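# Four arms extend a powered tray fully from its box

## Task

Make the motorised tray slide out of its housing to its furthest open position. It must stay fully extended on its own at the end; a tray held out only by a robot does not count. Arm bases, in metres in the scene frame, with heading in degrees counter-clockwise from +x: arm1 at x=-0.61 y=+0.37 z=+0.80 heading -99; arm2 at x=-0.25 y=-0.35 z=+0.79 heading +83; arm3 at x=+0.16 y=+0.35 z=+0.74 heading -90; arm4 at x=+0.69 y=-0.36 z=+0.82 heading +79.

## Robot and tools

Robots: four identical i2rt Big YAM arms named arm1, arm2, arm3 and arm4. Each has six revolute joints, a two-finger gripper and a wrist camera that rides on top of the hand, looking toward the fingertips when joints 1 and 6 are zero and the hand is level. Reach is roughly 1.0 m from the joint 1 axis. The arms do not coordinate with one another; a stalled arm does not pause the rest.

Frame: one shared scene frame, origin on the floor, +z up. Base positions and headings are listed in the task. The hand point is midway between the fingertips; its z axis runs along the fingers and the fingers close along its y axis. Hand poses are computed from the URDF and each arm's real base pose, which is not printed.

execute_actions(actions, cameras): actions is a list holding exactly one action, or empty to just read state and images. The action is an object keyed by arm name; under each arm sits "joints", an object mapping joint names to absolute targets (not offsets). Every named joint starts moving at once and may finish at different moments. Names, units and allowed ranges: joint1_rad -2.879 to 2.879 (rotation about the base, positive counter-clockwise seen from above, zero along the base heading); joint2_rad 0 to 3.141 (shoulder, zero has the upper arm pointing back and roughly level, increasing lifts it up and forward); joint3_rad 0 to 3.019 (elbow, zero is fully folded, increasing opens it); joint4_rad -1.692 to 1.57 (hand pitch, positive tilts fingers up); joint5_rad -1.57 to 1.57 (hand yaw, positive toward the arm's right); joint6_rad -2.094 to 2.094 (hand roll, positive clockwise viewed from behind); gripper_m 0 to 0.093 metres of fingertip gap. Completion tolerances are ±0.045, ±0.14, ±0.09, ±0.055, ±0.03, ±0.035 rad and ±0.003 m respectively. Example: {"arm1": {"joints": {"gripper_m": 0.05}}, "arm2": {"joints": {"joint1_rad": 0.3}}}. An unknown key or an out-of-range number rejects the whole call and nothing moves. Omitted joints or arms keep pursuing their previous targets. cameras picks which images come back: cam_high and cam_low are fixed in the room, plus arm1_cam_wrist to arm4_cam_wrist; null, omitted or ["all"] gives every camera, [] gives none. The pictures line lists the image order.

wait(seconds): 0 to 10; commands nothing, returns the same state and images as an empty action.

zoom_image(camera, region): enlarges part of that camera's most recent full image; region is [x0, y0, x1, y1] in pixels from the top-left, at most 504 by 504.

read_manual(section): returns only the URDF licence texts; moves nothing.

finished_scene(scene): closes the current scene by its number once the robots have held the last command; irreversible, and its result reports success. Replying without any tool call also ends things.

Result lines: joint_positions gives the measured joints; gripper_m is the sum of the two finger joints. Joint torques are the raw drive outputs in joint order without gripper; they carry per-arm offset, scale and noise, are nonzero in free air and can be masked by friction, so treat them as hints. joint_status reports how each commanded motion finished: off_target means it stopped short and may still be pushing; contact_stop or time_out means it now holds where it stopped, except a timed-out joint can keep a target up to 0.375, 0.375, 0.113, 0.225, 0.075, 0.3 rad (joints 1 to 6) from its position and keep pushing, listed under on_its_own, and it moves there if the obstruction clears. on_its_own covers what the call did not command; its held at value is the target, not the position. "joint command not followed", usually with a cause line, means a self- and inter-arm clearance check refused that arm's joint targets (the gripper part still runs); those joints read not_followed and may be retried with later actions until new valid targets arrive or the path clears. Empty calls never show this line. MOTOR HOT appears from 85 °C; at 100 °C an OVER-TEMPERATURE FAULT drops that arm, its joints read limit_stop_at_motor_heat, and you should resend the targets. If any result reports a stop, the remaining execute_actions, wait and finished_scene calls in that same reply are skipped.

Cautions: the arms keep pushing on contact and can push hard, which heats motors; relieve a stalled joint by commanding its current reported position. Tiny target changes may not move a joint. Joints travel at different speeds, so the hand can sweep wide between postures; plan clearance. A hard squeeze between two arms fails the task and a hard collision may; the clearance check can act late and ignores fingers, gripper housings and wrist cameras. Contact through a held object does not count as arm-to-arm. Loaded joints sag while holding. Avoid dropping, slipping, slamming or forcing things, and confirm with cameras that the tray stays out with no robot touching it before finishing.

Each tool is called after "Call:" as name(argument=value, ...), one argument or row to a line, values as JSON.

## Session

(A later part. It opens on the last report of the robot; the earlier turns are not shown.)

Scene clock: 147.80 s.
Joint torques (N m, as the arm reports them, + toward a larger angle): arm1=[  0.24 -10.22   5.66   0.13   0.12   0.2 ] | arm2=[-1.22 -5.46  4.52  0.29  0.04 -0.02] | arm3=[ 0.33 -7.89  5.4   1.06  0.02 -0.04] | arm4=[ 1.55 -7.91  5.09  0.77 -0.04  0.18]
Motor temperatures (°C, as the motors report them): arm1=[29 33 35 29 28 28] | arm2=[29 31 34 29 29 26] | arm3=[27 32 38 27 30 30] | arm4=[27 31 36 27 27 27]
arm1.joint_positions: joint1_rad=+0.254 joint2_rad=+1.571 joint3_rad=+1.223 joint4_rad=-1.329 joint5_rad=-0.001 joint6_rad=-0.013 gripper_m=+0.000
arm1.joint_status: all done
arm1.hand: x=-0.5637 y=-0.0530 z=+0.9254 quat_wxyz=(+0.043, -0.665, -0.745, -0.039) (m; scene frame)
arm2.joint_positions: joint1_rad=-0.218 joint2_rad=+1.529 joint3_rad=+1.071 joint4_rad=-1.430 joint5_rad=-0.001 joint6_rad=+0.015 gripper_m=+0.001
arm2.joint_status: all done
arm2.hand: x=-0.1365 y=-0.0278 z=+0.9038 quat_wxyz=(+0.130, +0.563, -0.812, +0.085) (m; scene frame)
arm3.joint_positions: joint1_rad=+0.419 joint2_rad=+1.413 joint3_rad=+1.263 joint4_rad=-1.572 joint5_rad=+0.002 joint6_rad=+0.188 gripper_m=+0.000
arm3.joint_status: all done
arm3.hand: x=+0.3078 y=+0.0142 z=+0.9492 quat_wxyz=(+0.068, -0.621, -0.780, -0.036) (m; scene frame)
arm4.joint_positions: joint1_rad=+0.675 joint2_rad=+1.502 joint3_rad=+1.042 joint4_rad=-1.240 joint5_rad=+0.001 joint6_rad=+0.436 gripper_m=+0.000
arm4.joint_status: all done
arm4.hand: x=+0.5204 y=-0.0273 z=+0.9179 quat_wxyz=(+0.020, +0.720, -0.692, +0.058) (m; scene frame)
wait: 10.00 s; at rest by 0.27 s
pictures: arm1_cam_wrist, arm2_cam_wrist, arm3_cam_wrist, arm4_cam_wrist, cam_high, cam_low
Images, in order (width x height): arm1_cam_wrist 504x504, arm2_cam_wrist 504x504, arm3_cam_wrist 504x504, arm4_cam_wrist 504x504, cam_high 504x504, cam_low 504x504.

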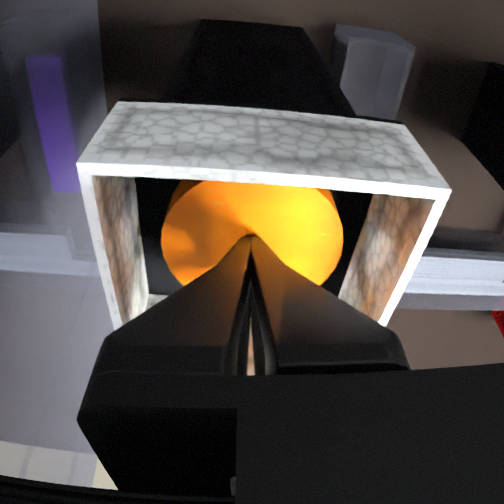

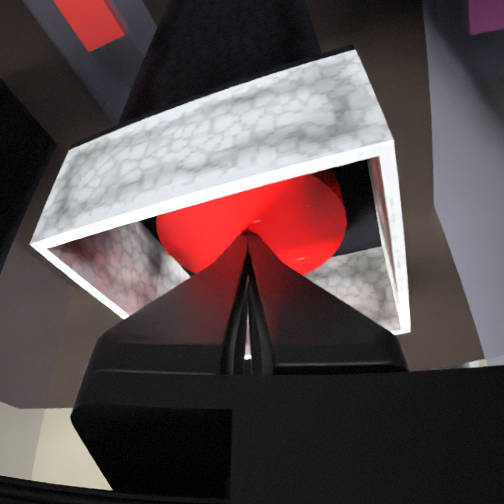

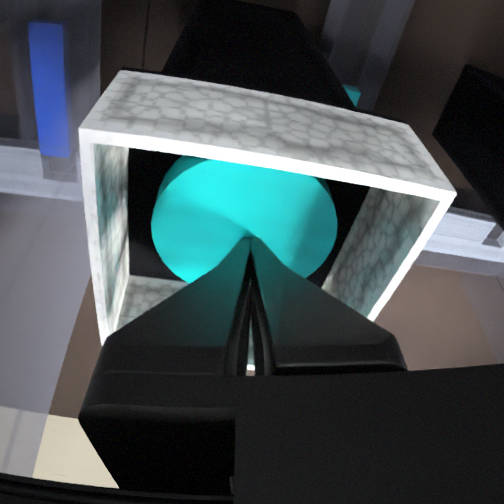

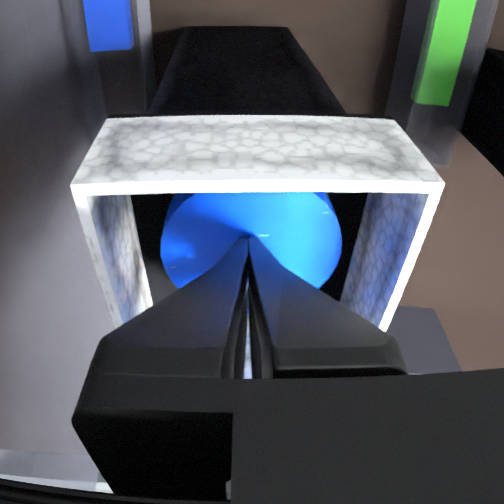

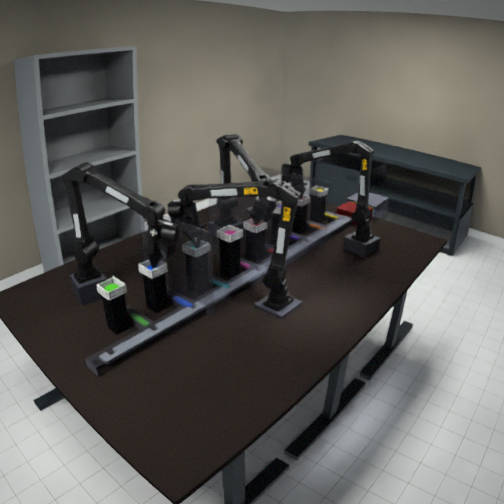

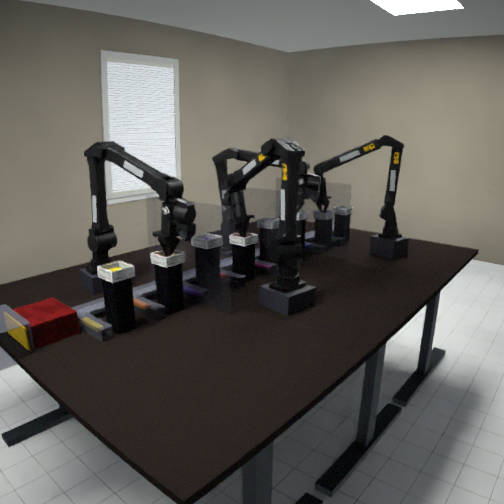

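Call:
wait(
  seconds=8,
)

Call:
execute_actions(
  actions=[
    {"arm1":{"joints":{"joint2_rad":1.46,"joint3_rad":1.30}},"arm4":{"joints":{"joint2_rad":1.33,"joint3_rad":1.05}}},
  ],
  cameras=[],
)

Call:
execute_actions(
  actions=[
    {"arm1":{"joints":{"joint1_rad":-0.243,"joint3_rad":1.325,"joint4_rad":-1.255}},"arm4":{"joints":{"joint1_rad":0.042,"joint4_rad":-1.38,"joint6_rad":0.1}}},
  ],
  cameras=[],
)

Call:
execute_actions(
  actions=[
    {"arm1":{"joints":{"joint2_rad":1.68,"joint3_rad":1.24}},"arm4":{"joints":{"joint2_rad":1.59,"joint3_rad":1.01}}},
  ],
  cameras=[],
)

Call:
wait(
  seconds=10,
)

Call:
wait(
  seconds=5,
)

Scene clock: 163.87 s.
Joint torques (N m, as the arm reports them, + toward a larger angle): arm1=[ 0.75 -9.36  5.58  0.23  0.05  0.27] | arm2=[-1.28 -5.5   4.52  0.3   0.04 -0.01] | arm3=[ 0.12 -7.58  5.4   0.95 -0.01 -0.03] | arm4=[ 1.7  -7.73  5.11  0.8  -0.03  0.18]
Motor temperatures (°C, as the motors report them): arm1=[29 33 35 29 28 28] | arm2=[29 31 34 29 29 26] | arm3=[27 32 37 27 30 30] | arm4=[27 31 35 27 27 27]
arm1.joint_positions: joint1_rad=+0.254 joint2_rad=+1.571 joint3_rad=+1.223 joint4_rad=-1.329 joint5_rad=-0.001 joint6_rad=-0.013 gripper_m=+0.000
arm1.joint_status: all done
arm1.hand: x=-0.5637 y=-0.0530 z=+0.9254 quat_wxyz=(+0.043, -0.665, -0.745, -0.039) (m; scene frame)
arm2.joint_positions: joint1_rad=-0.218 joint2_rad=+1.529 joint3_rad=+1.071 joint4_rad=-1.430 joint5_rad=-0.001 joint6_rad=+0.015 gripper_m=+0.001
arm2.joint_status: all done
arm2.hand: x=-0.1365 y=-0.0278 z=+0.9038 quat_wxyz=(+0.130, +0.563, -0.812, +0.085) (m; scene frame)
arm3.joint_positions: joint1_rad=+0.419 joint2_rad=+1.413 joint3_rad=+1.263 joint4_rad=-1.572 joint5_rad=+0.002 joint6_rad=+0.188 gripper_m=+0.000
arm3.joint_status: all done
arm3.hand: x=+0.3078 y=+0.0142 z=+0.9492 quat_wxyz=(+0.068, -0.621, -0.780, -0.036) (m; scene frame)
arm4.joint_positions: joint1_rad=+0.675 joint2_rad=+1.502 joint3_rad=+1.042 joint4_rad=-1.240 joint5_rad=+0.001 joint6_rad=+0.436 gripper_m=+0.000
arm4.joint_status: all done
arm4.hand: x=+0.5204 y=-0.0273 z=+0.9179 quat_wxyz=(+0.020, +0.720, -0.692, +0.058) (m; scene frame)
wait: 8.00 s; at rest from the start
pictures: arm1_cam_wrist, arm2_cam_wrist, arm3_cam_wrist, arm4_cam_wrist, cam_high, cam_low
Images, in order (width x height): arm1_cam_wrist 504x504, arm2_cam_wrist 504x504, arm3_cam_wrist 504x504, arm4_cam_wrist 504x504, cam_high 504x504, cam_low 504x504.

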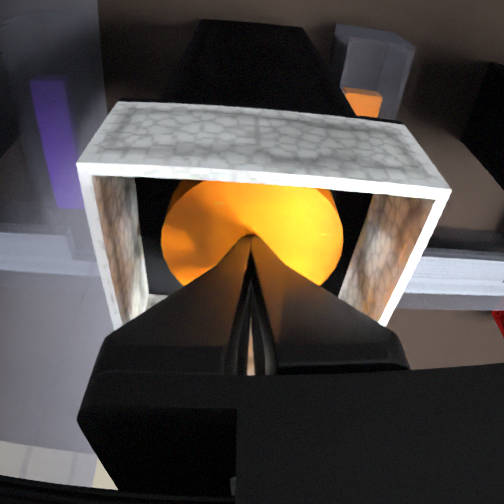

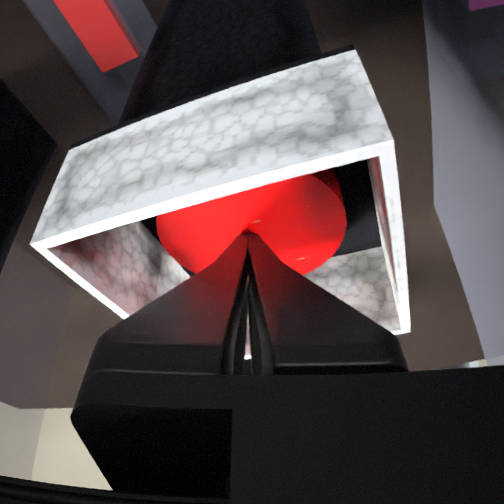

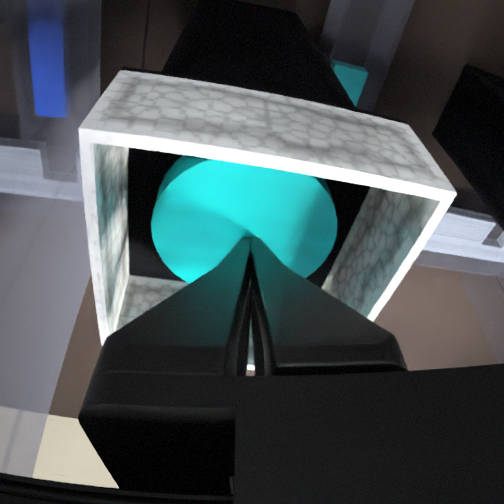

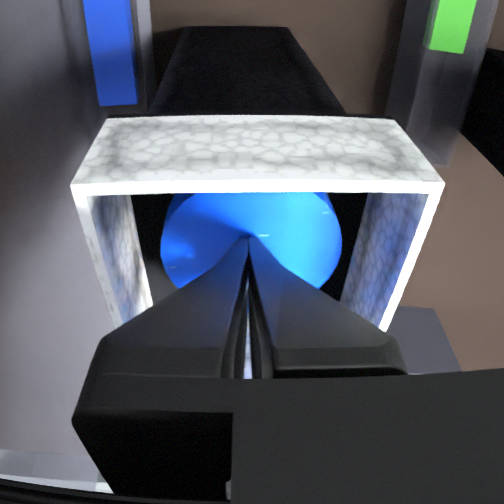

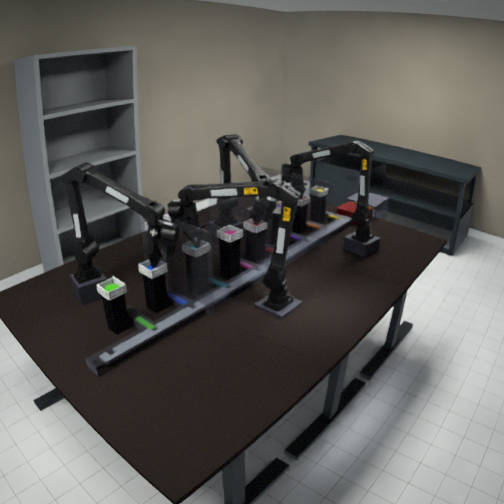

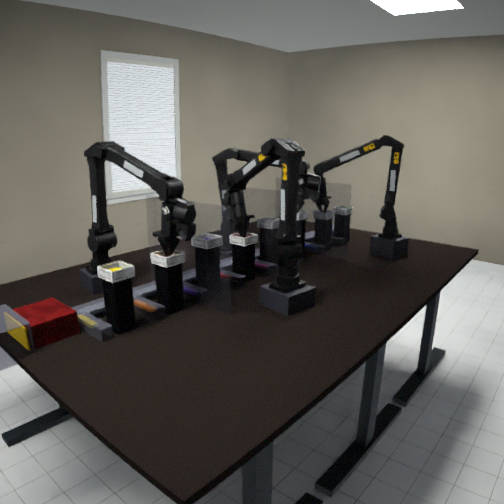

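Scene clock: 165.00 s.
Joint torques (N m, as the arm reports them, + toward a larger angle): arm1=[  0.92 -11.87  12.84   0.31   0.02   0.18] | arm2=[-1.22 -5.43  4.51  0.3   0.04 -0.01] | arm3=[ 0.48 -7.59  5.35  0.92 -0.01 -0.03] | arm4=[ 1.68 -9.07  8.81  1.13 -0.03  0.17]
Motor temperatures (°C, as the motors report them): arm1=[29 33 35 29 28 28] | arm2=[29 31 34 29 29 26] | arm3=[27 32 37 27 30 30] | arm4=[27 31 36 27 27 27]
arm1.joint_positions: joint1_rad=+0.254 joint2_rad=+1.455 joint3_rad=+1.251 joint4_rad=-1.329 joint5_rad=-0.001 joint6_rad=-0.013 gripper_m=+0.000
arm1.joint_status: all done
arm1.hand: x=-0.5630 y=-0.0593 z=+0.9818 quat_wxyz=(-0.009, -0.666, -0.746, +0.009) (m; scene frame)
arm2.joint_positions: joint1_rad=-0.218 joint2_rad=+1.529 joint3_rad=+1.071 joint4_rad=-1.430 joint5_rad=-0.001 joint6_rad=+0.015 gripper_m=+0.001
arm2.joint_status: not commanded
arm2.hand: x=-0.1365 y=-0.0278 z=+0.9038 quat_wxyz=(+0.130, +0.563, -0.812, +0.085) (m; scene frame)
arm3.joint_positions: joint1_rad=+0.419 joint2_rad=+1.413 joint3_rad=+1.263 joint4_rad=-1.572 joint5_rad=+0.002 joint6_rad=+0.188 gripper_m=+0.000
arm3.joint_status: not commanded
arm3.hand: x=+0.3078 y=+0.0142 z=+0.9492 quat_wxyz=(+0.068, -0.621, -0.780, -0.036) (m; scene frame)
arm4.joint_positions: joint1_rad=+0.675 joint2_rad=+1.314 joint3_rad=+1.042 joint4_rad=-1.238 joint5_rad=+0.001 joint6_rad=+0.436 gripper_m=+0.000
arm4.joint_status: all done
arm4.hand: x=+0.5207 y=-0.0275 z=+0.9845 quat_wxyz=(-0.010, +0.720, -0.693, -0.032) (m; scene frame)
pictures: none
No camera images: the call's "cameras" was empty. Leave "cameras" out to get every camera's image.

Scene clock: 166.40 s.
Joint torques (N m, as the arm reports them, + toward a larger angle): arm1=[  2.07 -12.41  13.59   1.25   0.     0.23] | arm2=[-1.23 -5.38  4.51  0.3   0.04 -0.01] | arm3=[ 0.21 -7.86  5.4   1.03 -0.01 -0.03] | arm4=[ 0.75 -9.2   8.63 -0.03 -0.06 -0.06]
Motor temperatures (°C, as the motors report them): arm1=[29 33 36 29 28 28] | arm2=[29 31 34 29 29 26] | arm3=[27 32 37 27 30 30] | arm4=[27 31 36 27 27 27]
arm1.joint_positions: joint1_rad=-0.249 joint2_rad=+1.455 joint3_rad=+1.267 joint4_rad=-1.266 joint5_rad=+0.001 joint6_rad=-0.013 gripper_m=+0.000
arm1.joint_status: all done
arm1.hand: x=-0.7825 y=-0.0464 z=+0.9904 quat_wxyz=(-0.026, -0.829, -0.556, +0.047) (m; scene frame)
arm2.joint_positions: joint1_rad=-0.218 joint2_rad=+1.529 joint3_rad=+1.071 joint4_rad=-1.430 joint5_rad=-0.001 joint6_rad=+0.015 gripper_m=+0.001
arm2.joint_status: not commanded
arm2.hand: x=-0.1365 y=-0.0278 z=+0.9038 quat_wxyz=(+0.130, +0.563, -0.812, +0.085) (m; scene frame)
arm3.joint_positions: joint1_rad=+0.419 joint2_rad=+1.413 joint3_rad=+1.263 joint4_rad=-1.572 joint5_rad=+0.002 joint6_rad=+0.188 gripper_m=+0.000
arm3.joint_status: not commanded
arm3.hand: x=+0.3078 y=+0.0142 z=+0.9492 quat_wxyz=(+0.068, -0.621, -0.780, -0.036) (m; scene frame)
arm4.joint_positions: joint1_rad=+0.048 joint2_rad=+1.316 joint3_rad=+1.042 joint4_rad=-1.369 joint5_rad=+0.001 joint6_rad=+0.115 gripper_m=+0.000
arm4.joint_status: all done
arm4.hand: x=+0.7436 y=-0.0223 z=+0.9830 quat_wxyz=(+0.026, +0.607, -0.794, +0.022) (m; scene frame)
pictures: none
No camera images: the call's "cameras" was empty. Leave "cameras" out to get every camera's image.

Scene clock: 167.27 s.
Joint torques (N m, as the arm reports them, + toward a larger angle): arm1=[ 2.12 -9.88  5.24  0.57  0.03  0.25] | arm2=[-1.31 -5.48  4.53  0.29  0.04 -0.01] | arm3=[ 0.51 -7.55  5.33  0.96  0.03 -0.03] | arm4=[ 0.75 -8.02  4.75  0.21 -0.06 -0.06]
Motor temperatures (°C, as the motors report them): arm1=[29 33 36 29 28 28] | arm2=[29 31 34 29 29 26] | arm3=[27 32 37 27 30 30] | arm4=[27 31 36 27 27 27]
arm1.joint_positions: joint1_rad=-0.249 joint2_rad=+1.611 joint3_rad=+1.280 joint4_rad=-1.260 joint5_rad=+0.001 joint6_rad=-0.012 gripper_m=+0.000
arm1.joint_status: all done
arm1.hand: x=-0.7873 y=-0.0563 z=+0.9274 quat_wxyz=(+0.012, -0.831, -0.557, -0.010) (m; scene frame)
arm2.joint_positions: joint1_rad=-0.218 joint2_rad=+1.529 joint3_rad=+1.071 joint4_rad=-1.430 joint5_rad=-0.001 joint6_rad=+0.015 gripper_m=+0.001
arm2.joint_status: not commanded
arm2.hand: x=-0.1365 y=-0.0278 z=+0.9038 quat_wxyz=(+0.130, +0.563, -0.812, +0.085) (m; scene frame)
arm3.joint_positions: joint1_rad=+0.419 joint2_rad=+1.413 joint3_rad=+1.263 joint4_rad=-1.572 joint5_rad=+0.002 joint6_rad=+0.188 gripper_m=+0.000
arm3.joint_status: not commanded
arm3.hand: x=+0.3078 y=+0.0142 z=+0.9492 quat_wxyz=(+0.068, -0.621, -0.780, -0.036) (m; scene frame)
arm4.joint_positions: joint1_rad=+0.048 joint2_rad=+1.534 joint3_rad=+1.041 joint4_rad=-1.385 joint5_rad=+0.001 joint6_rad=+0.114 gripper_m=+0.000
arm4.joint_status: all done
arm4.hand: x=+0.7426 y=-0.0259 z=+0.9138 quat_wxyz=(+0.110, +0.601, -0.785, +0.103) (m; scene frame)
pictures: none
No camera images: the call's "cameras" was empty. Leave "cameras" out to get every camera's image.

Scene clock: 177.27 s.
Joint torques (N m, as the arm reports them, + toward a larger angle): arm1=[ 1.25 -9.11  5.27  0.6  -0.09  0.21] | arm2=[-1.18 -5.44  4.52  0.3   0.04 -0.02] | arm3=[ 0.43 -7.92  5.3   1.05  0.02 -0.05] | arm4=[ 0.67 -8.12  4.67  0.13 -0.06 -0.06]
Motor temperatures (°C, as the motors report them): arm1=[29 33 35 29 28 28] | arm2=[29 31 34 29 29 26] | arm3=[27 32 37 27 30 30] | arm4=[27 31 36 27 27 27]
arm1.joint_positions: joint1_rad=-0.249 joint2_rad=+1.611 joint3_rad=+1.280 joint4_rad=-1.260 joint5_rad=+0.001 joint6_rad=-0.012 gripper_m=+0.000
arm1.joint_status: all done
arm1.hand: x=-0.7873 y=-0.0563 z=+0.9274 quat_wxyz=(+0.012, -0.831, -0.557, -0.010) (m; scene frame)
arm2.joint_positions: joint1_rad=-0.218 joint2_rad=+1.529 joint3_rad=+1.071 joint4_rad=-1.430 joint5_rad=-0.001 joint6_rad=+0.015 gripper_m=+0.001
arm2.joint_status: not commanded
arm2.hand: x=-0.1365 y=-0.0278 z=+0.9038 quat_wxyz=(+0.130, +0.563, -0.812, +0.085) (m; scene frame)
arm3.joint_positions: joint1_rad=+0.419 joint2_rad=+1.413 joint3_rad=+1.263 joint4_rad=-1.572 joint5_rad=+0.002 joint6_rad=+0.188 gripper_m=+0.000
arm3.joint_status: not commanded
arm3.hand: x=+0.3078 y=+0.0142 z=+0.9492 quat_wxyz=(+0.068, -0.621, -0.780, -0.036) (m; scene frame)
arm4.joint_positions: joint1_rad=+0.048 joint2_rad=+1.534 joint3_rad=+1.041 joint4_rad=-1.385 joint5_rad=+0.001 joint6_rad=+0.114 gripper_m=+0.000
arm4.joint_status: all done
arm4.hand: x=+0.7426 y=-0.0259 z=+0.9138 quat_wxyz=(+0.110, +0.601, -0.785, +0.103) (m; scene frame)
wait: 10.00 s; at rest by 0.27 s
pictures: arm1_cam_wrist, arm2_cam_wrist, arm3_cam_wrist, arm4_cam_wrist, cam_high, cam_low
Images, in order (width x height): arm1_cam_wrist 504x504, arm2_cam_wrist 504x504, arm3_cam_wrist 504x504, arm4_cam_wrist 504x504, cam_high 504x504, cam_low 504x504.

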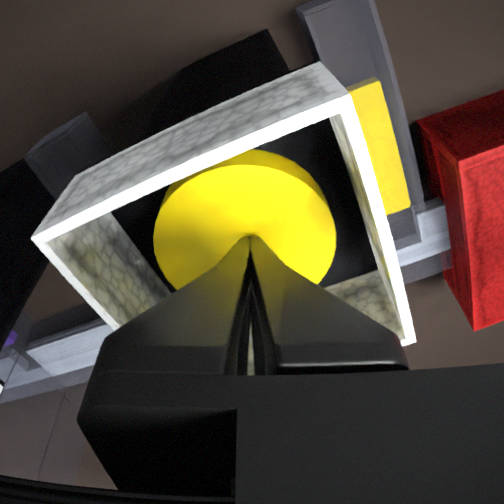

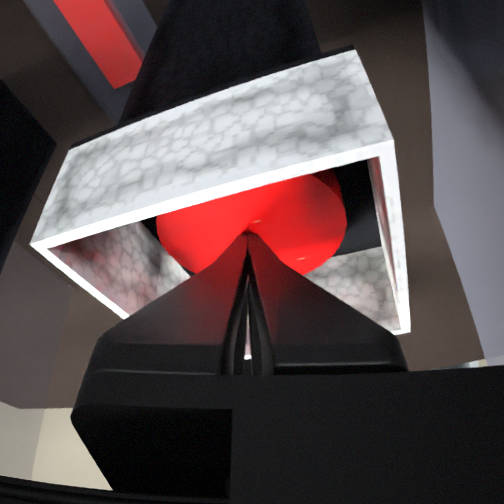

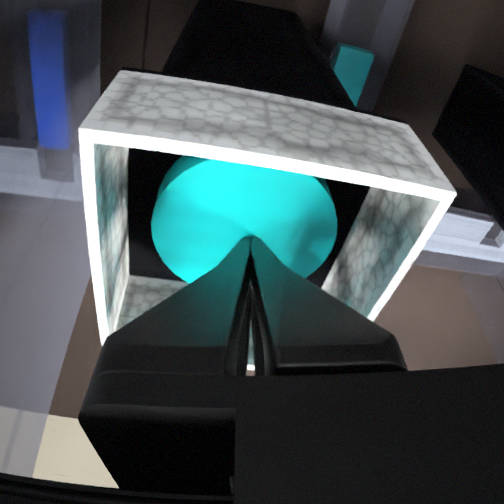

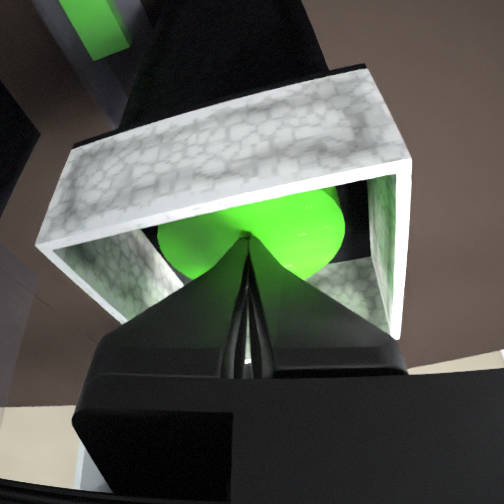

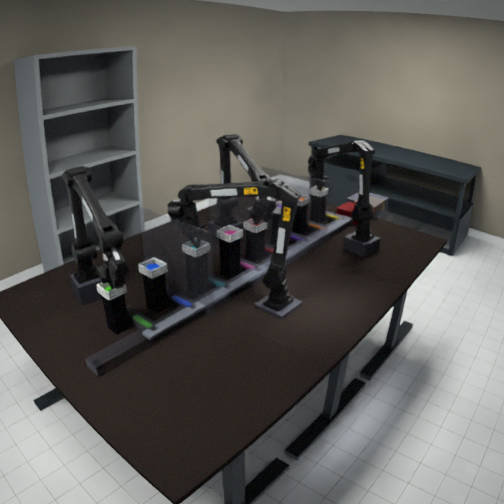

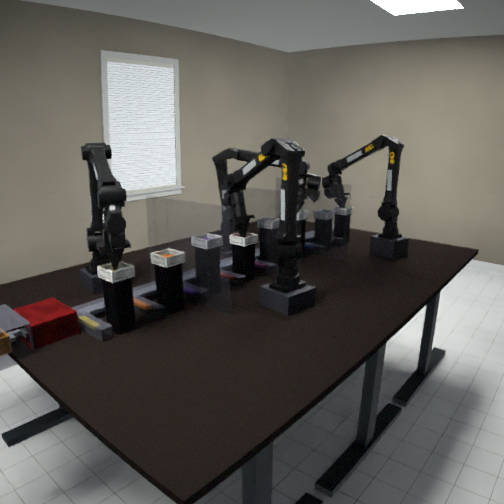

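Scene clock: 182.27 s.
Joint torques (N m, as the arm reports them, + toward a larger angle): arm1=[ 1.92 -9.74  5.33  0.59  0.01  0.22] | arm2=[-1.23 -5.41  4.51  0.29  0.04 -0.01] | arm3=[ 0.54 -7.71  5.45  1.02  0.02 -0.05] | arm4=[ 0.63 -7.95  4.76  0.2  -0.05 -0.06]
Motor temperatures (°C, as the motors report them): arm1=[29 33 35 29 28 28] | arm2=[29 31 34 29 29 26] | arm3=[27 32 37 27 30 30] | arm4=[27 31 36 27 27 27]
arm1.joint_positions: joint1_rad=-0.249 joint2_rad=+1.611 joint3_rad=+1.280 joint4_rad=-1.260 joint5_rad=+0.001 joint6_rad=-0.012 gripper_m=+0.000
arm1.joint_status: all done
arm1.hand: x=-0.7873 y=-0.0563 z=+0.9274 quat_wxyz=(+0.012, -0.831, -0.557, -0.010) (m; scene frame)
arm2.joint_positions: joint1_rad=-0.218 joint2_rad=+1.529 joint3_rad=+1.071 joint4_rad=-1.430 joint5_rad=-0.001 joint6_rad=+0.015 gripper_m=+0.001
arm2.joint_status: not commanded
arm2.hand: x=-0.1365 y=-0.0278 z=+0.9038 quat_wxyz=(+0.130, +0.563, -0.812, +0.085) (m; scene frame)
arm3.joint_positions: joint1_rad=+0.419 joint2_rad=+1.413 joint3_rad=+1.263 joint4_rad=-1.572 joint5_rad=+0.002 joint6_rad=+0.188 gripper_m=+0.000
arm3.joint_status: not commanded
arm3.hand: x=+0.3078 y=+0.0142 z=+0.9492 quat_wxyz=(+0.068, -0.621, -0.780, -0.036) (m; scene frame)
arm4.joint_positions: joint1_rad=+0.048 joint2_rad=+1.534 joint3_rad=+1.041 joint4_rad=-1.385 joint5_rad=+0.001 joint6_rad=+0.114 gripper_m=+0.000
arm4.joint_status: all done
arm4.hand: x=+0.7426 y=-0.0259 z=+0.9138 quat_wxyz=(+0.110, +0.601, -0.785, +0.103) (m; scene frame)
wait: 5.00 s; at rest by 0.27 s
pictures: arm1_cam_wrist, arm2_cam_wrist, arm3_cam_wrist, arm4_cam_wrist, cam_high, cam_low
Images, in order (width x height): arm1_cam_wrist 504x504, arm2_cam_wrist 504x504, arm3_cam_wrist 504x504, arm4_cam_wrist 504x504, cam_high 504x504, cam_low 504x504.

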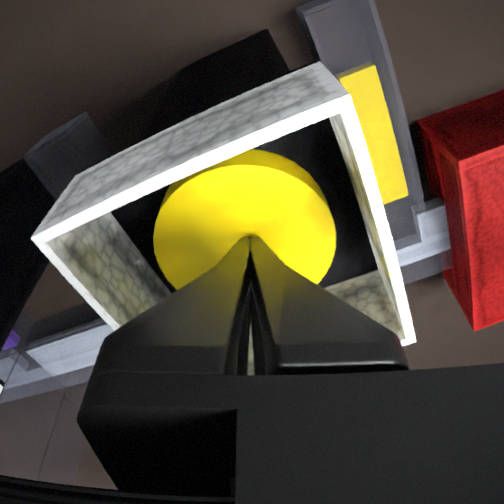

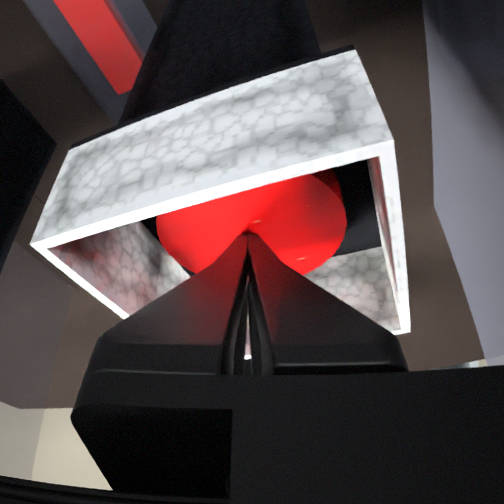

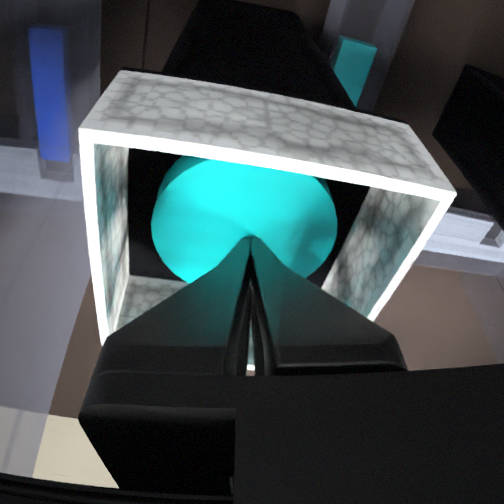

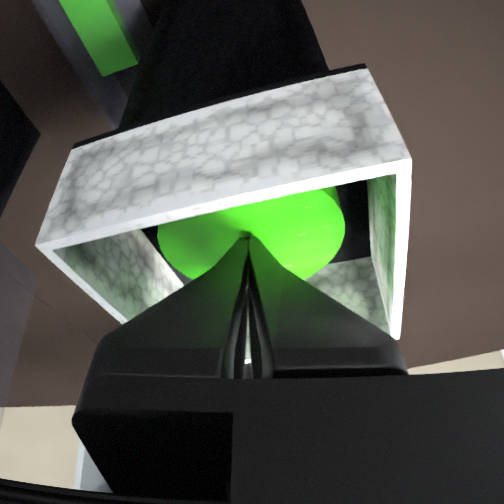

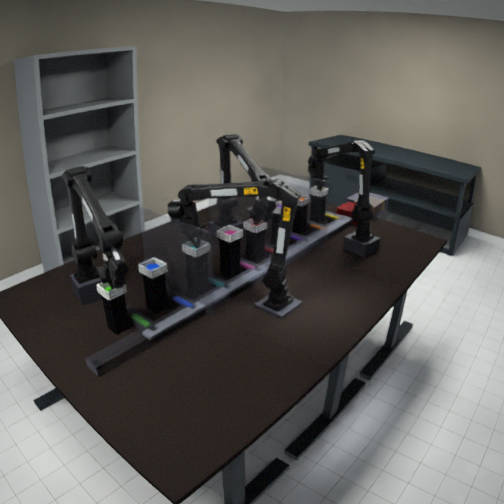

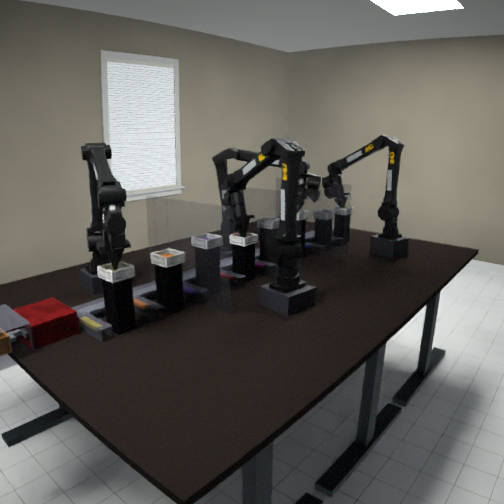

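Call:
execute_actions(
  actions=[
    {"arm1":{"joints":{"joint2_rad":1.5,"joint3_rad":1.29}},"arm2":{"joints":{"joint2_rad":1.42,"joint3_rad":1.08}},"arm3":{"joints":{"joint2_rad":1.32,"joint3_rad":1.28}},"arm4":{"joints":{"joint2_rad":1.42,"joint3_rad":1.05}}},
  ],
  cameras=[],
)

Call:
finished_scene(
  scene=2,
)

Scene clock: 188.30 s.
Joint torques (N m, as the arm reports them, + toward a larger angle): arm1=[  2.06 -13.17   9.49   0.8    0.01   0.17] | arm2=[-1.3  -8.87  8.23  0.45  0.04 -0.02] | arm3=[  0.57 -10.36   9.56   0.86   0.02  -0.01] | arm4=[  0.53 -10.13   8.25   0.47  -0.04  -0.07]
Motor temperatures (°C, as the motors report them): arm1=[29 33 35 29 28 28] | arm2=[29 31 34 29 29 26] | arm3=[27 33 38 27 30 30] | arm4=[27 31 36 27 27 27]
arm1.joint_positions: joint1_rad=-0.249 joint2_rad=+1.495 joint3_rad=+1.280 joint4_rad=-1.258 joint5_rad=+0.001 joint6_rad=-0.012 gripper_m=+0.000
arm1.joint_status: all done
arm1.hand: x=-0.7860 y=-0.0541 z=+0.9786 quat_wxyz=(-0.021, -0.830, -0.556, +0.040) (m; scene frame)
arm2.joint_positions: joint1_rad=-0.218 joint2_rad=+1.412 joint3_rad=+1.072 joint4_rad=-1.427 joint5_rad=-0.001 joint6_rad=+0.015 gripper_m=+0.001
arm2.joint_status: all done
arm2.hand: x=-0.1357 y=-0.0269 z=+0.9413 quat_wxyz=(+0.081, +0.567, -0.818, +0.050) (m; scene frame)
arm3.joint_positions: joint1_rad=+0.419 joint2_rad=+1.306 joint3_rad=+1.263 joint4_rad=-1.565 joint5_rad=+0.002 joint6_rad=+0.188 gripper_m=+0.000
arm3.joint_status: all done
arm3.hand: x=+0.3040 y=+0.0227 z=+0.9862 quat_wxyz=(+0.017, -0.623, -0.782, -0.009) (m; scene frame)
arm4.joint_positions: joint1_rad=+0.048 joint2_rad=+1.406 joint3_rad=+1.043 joint4_rad=-1.385 joint5_rad=+0.001 joint6_rad=+0.114 gripper_m=+0.000
arm4.joint_status: all done
arm4.hand: x=+0.7431 y=-0.0240 z=+0.9549 quat_wxyz=(+0.064, +0.606, -0.791, +0.058) (m; scene frame)
pictures: none
No camera images: the call's "cameras" was empty. Leave "cameras" out to get every camera's image.

The scene is finished: the task was done.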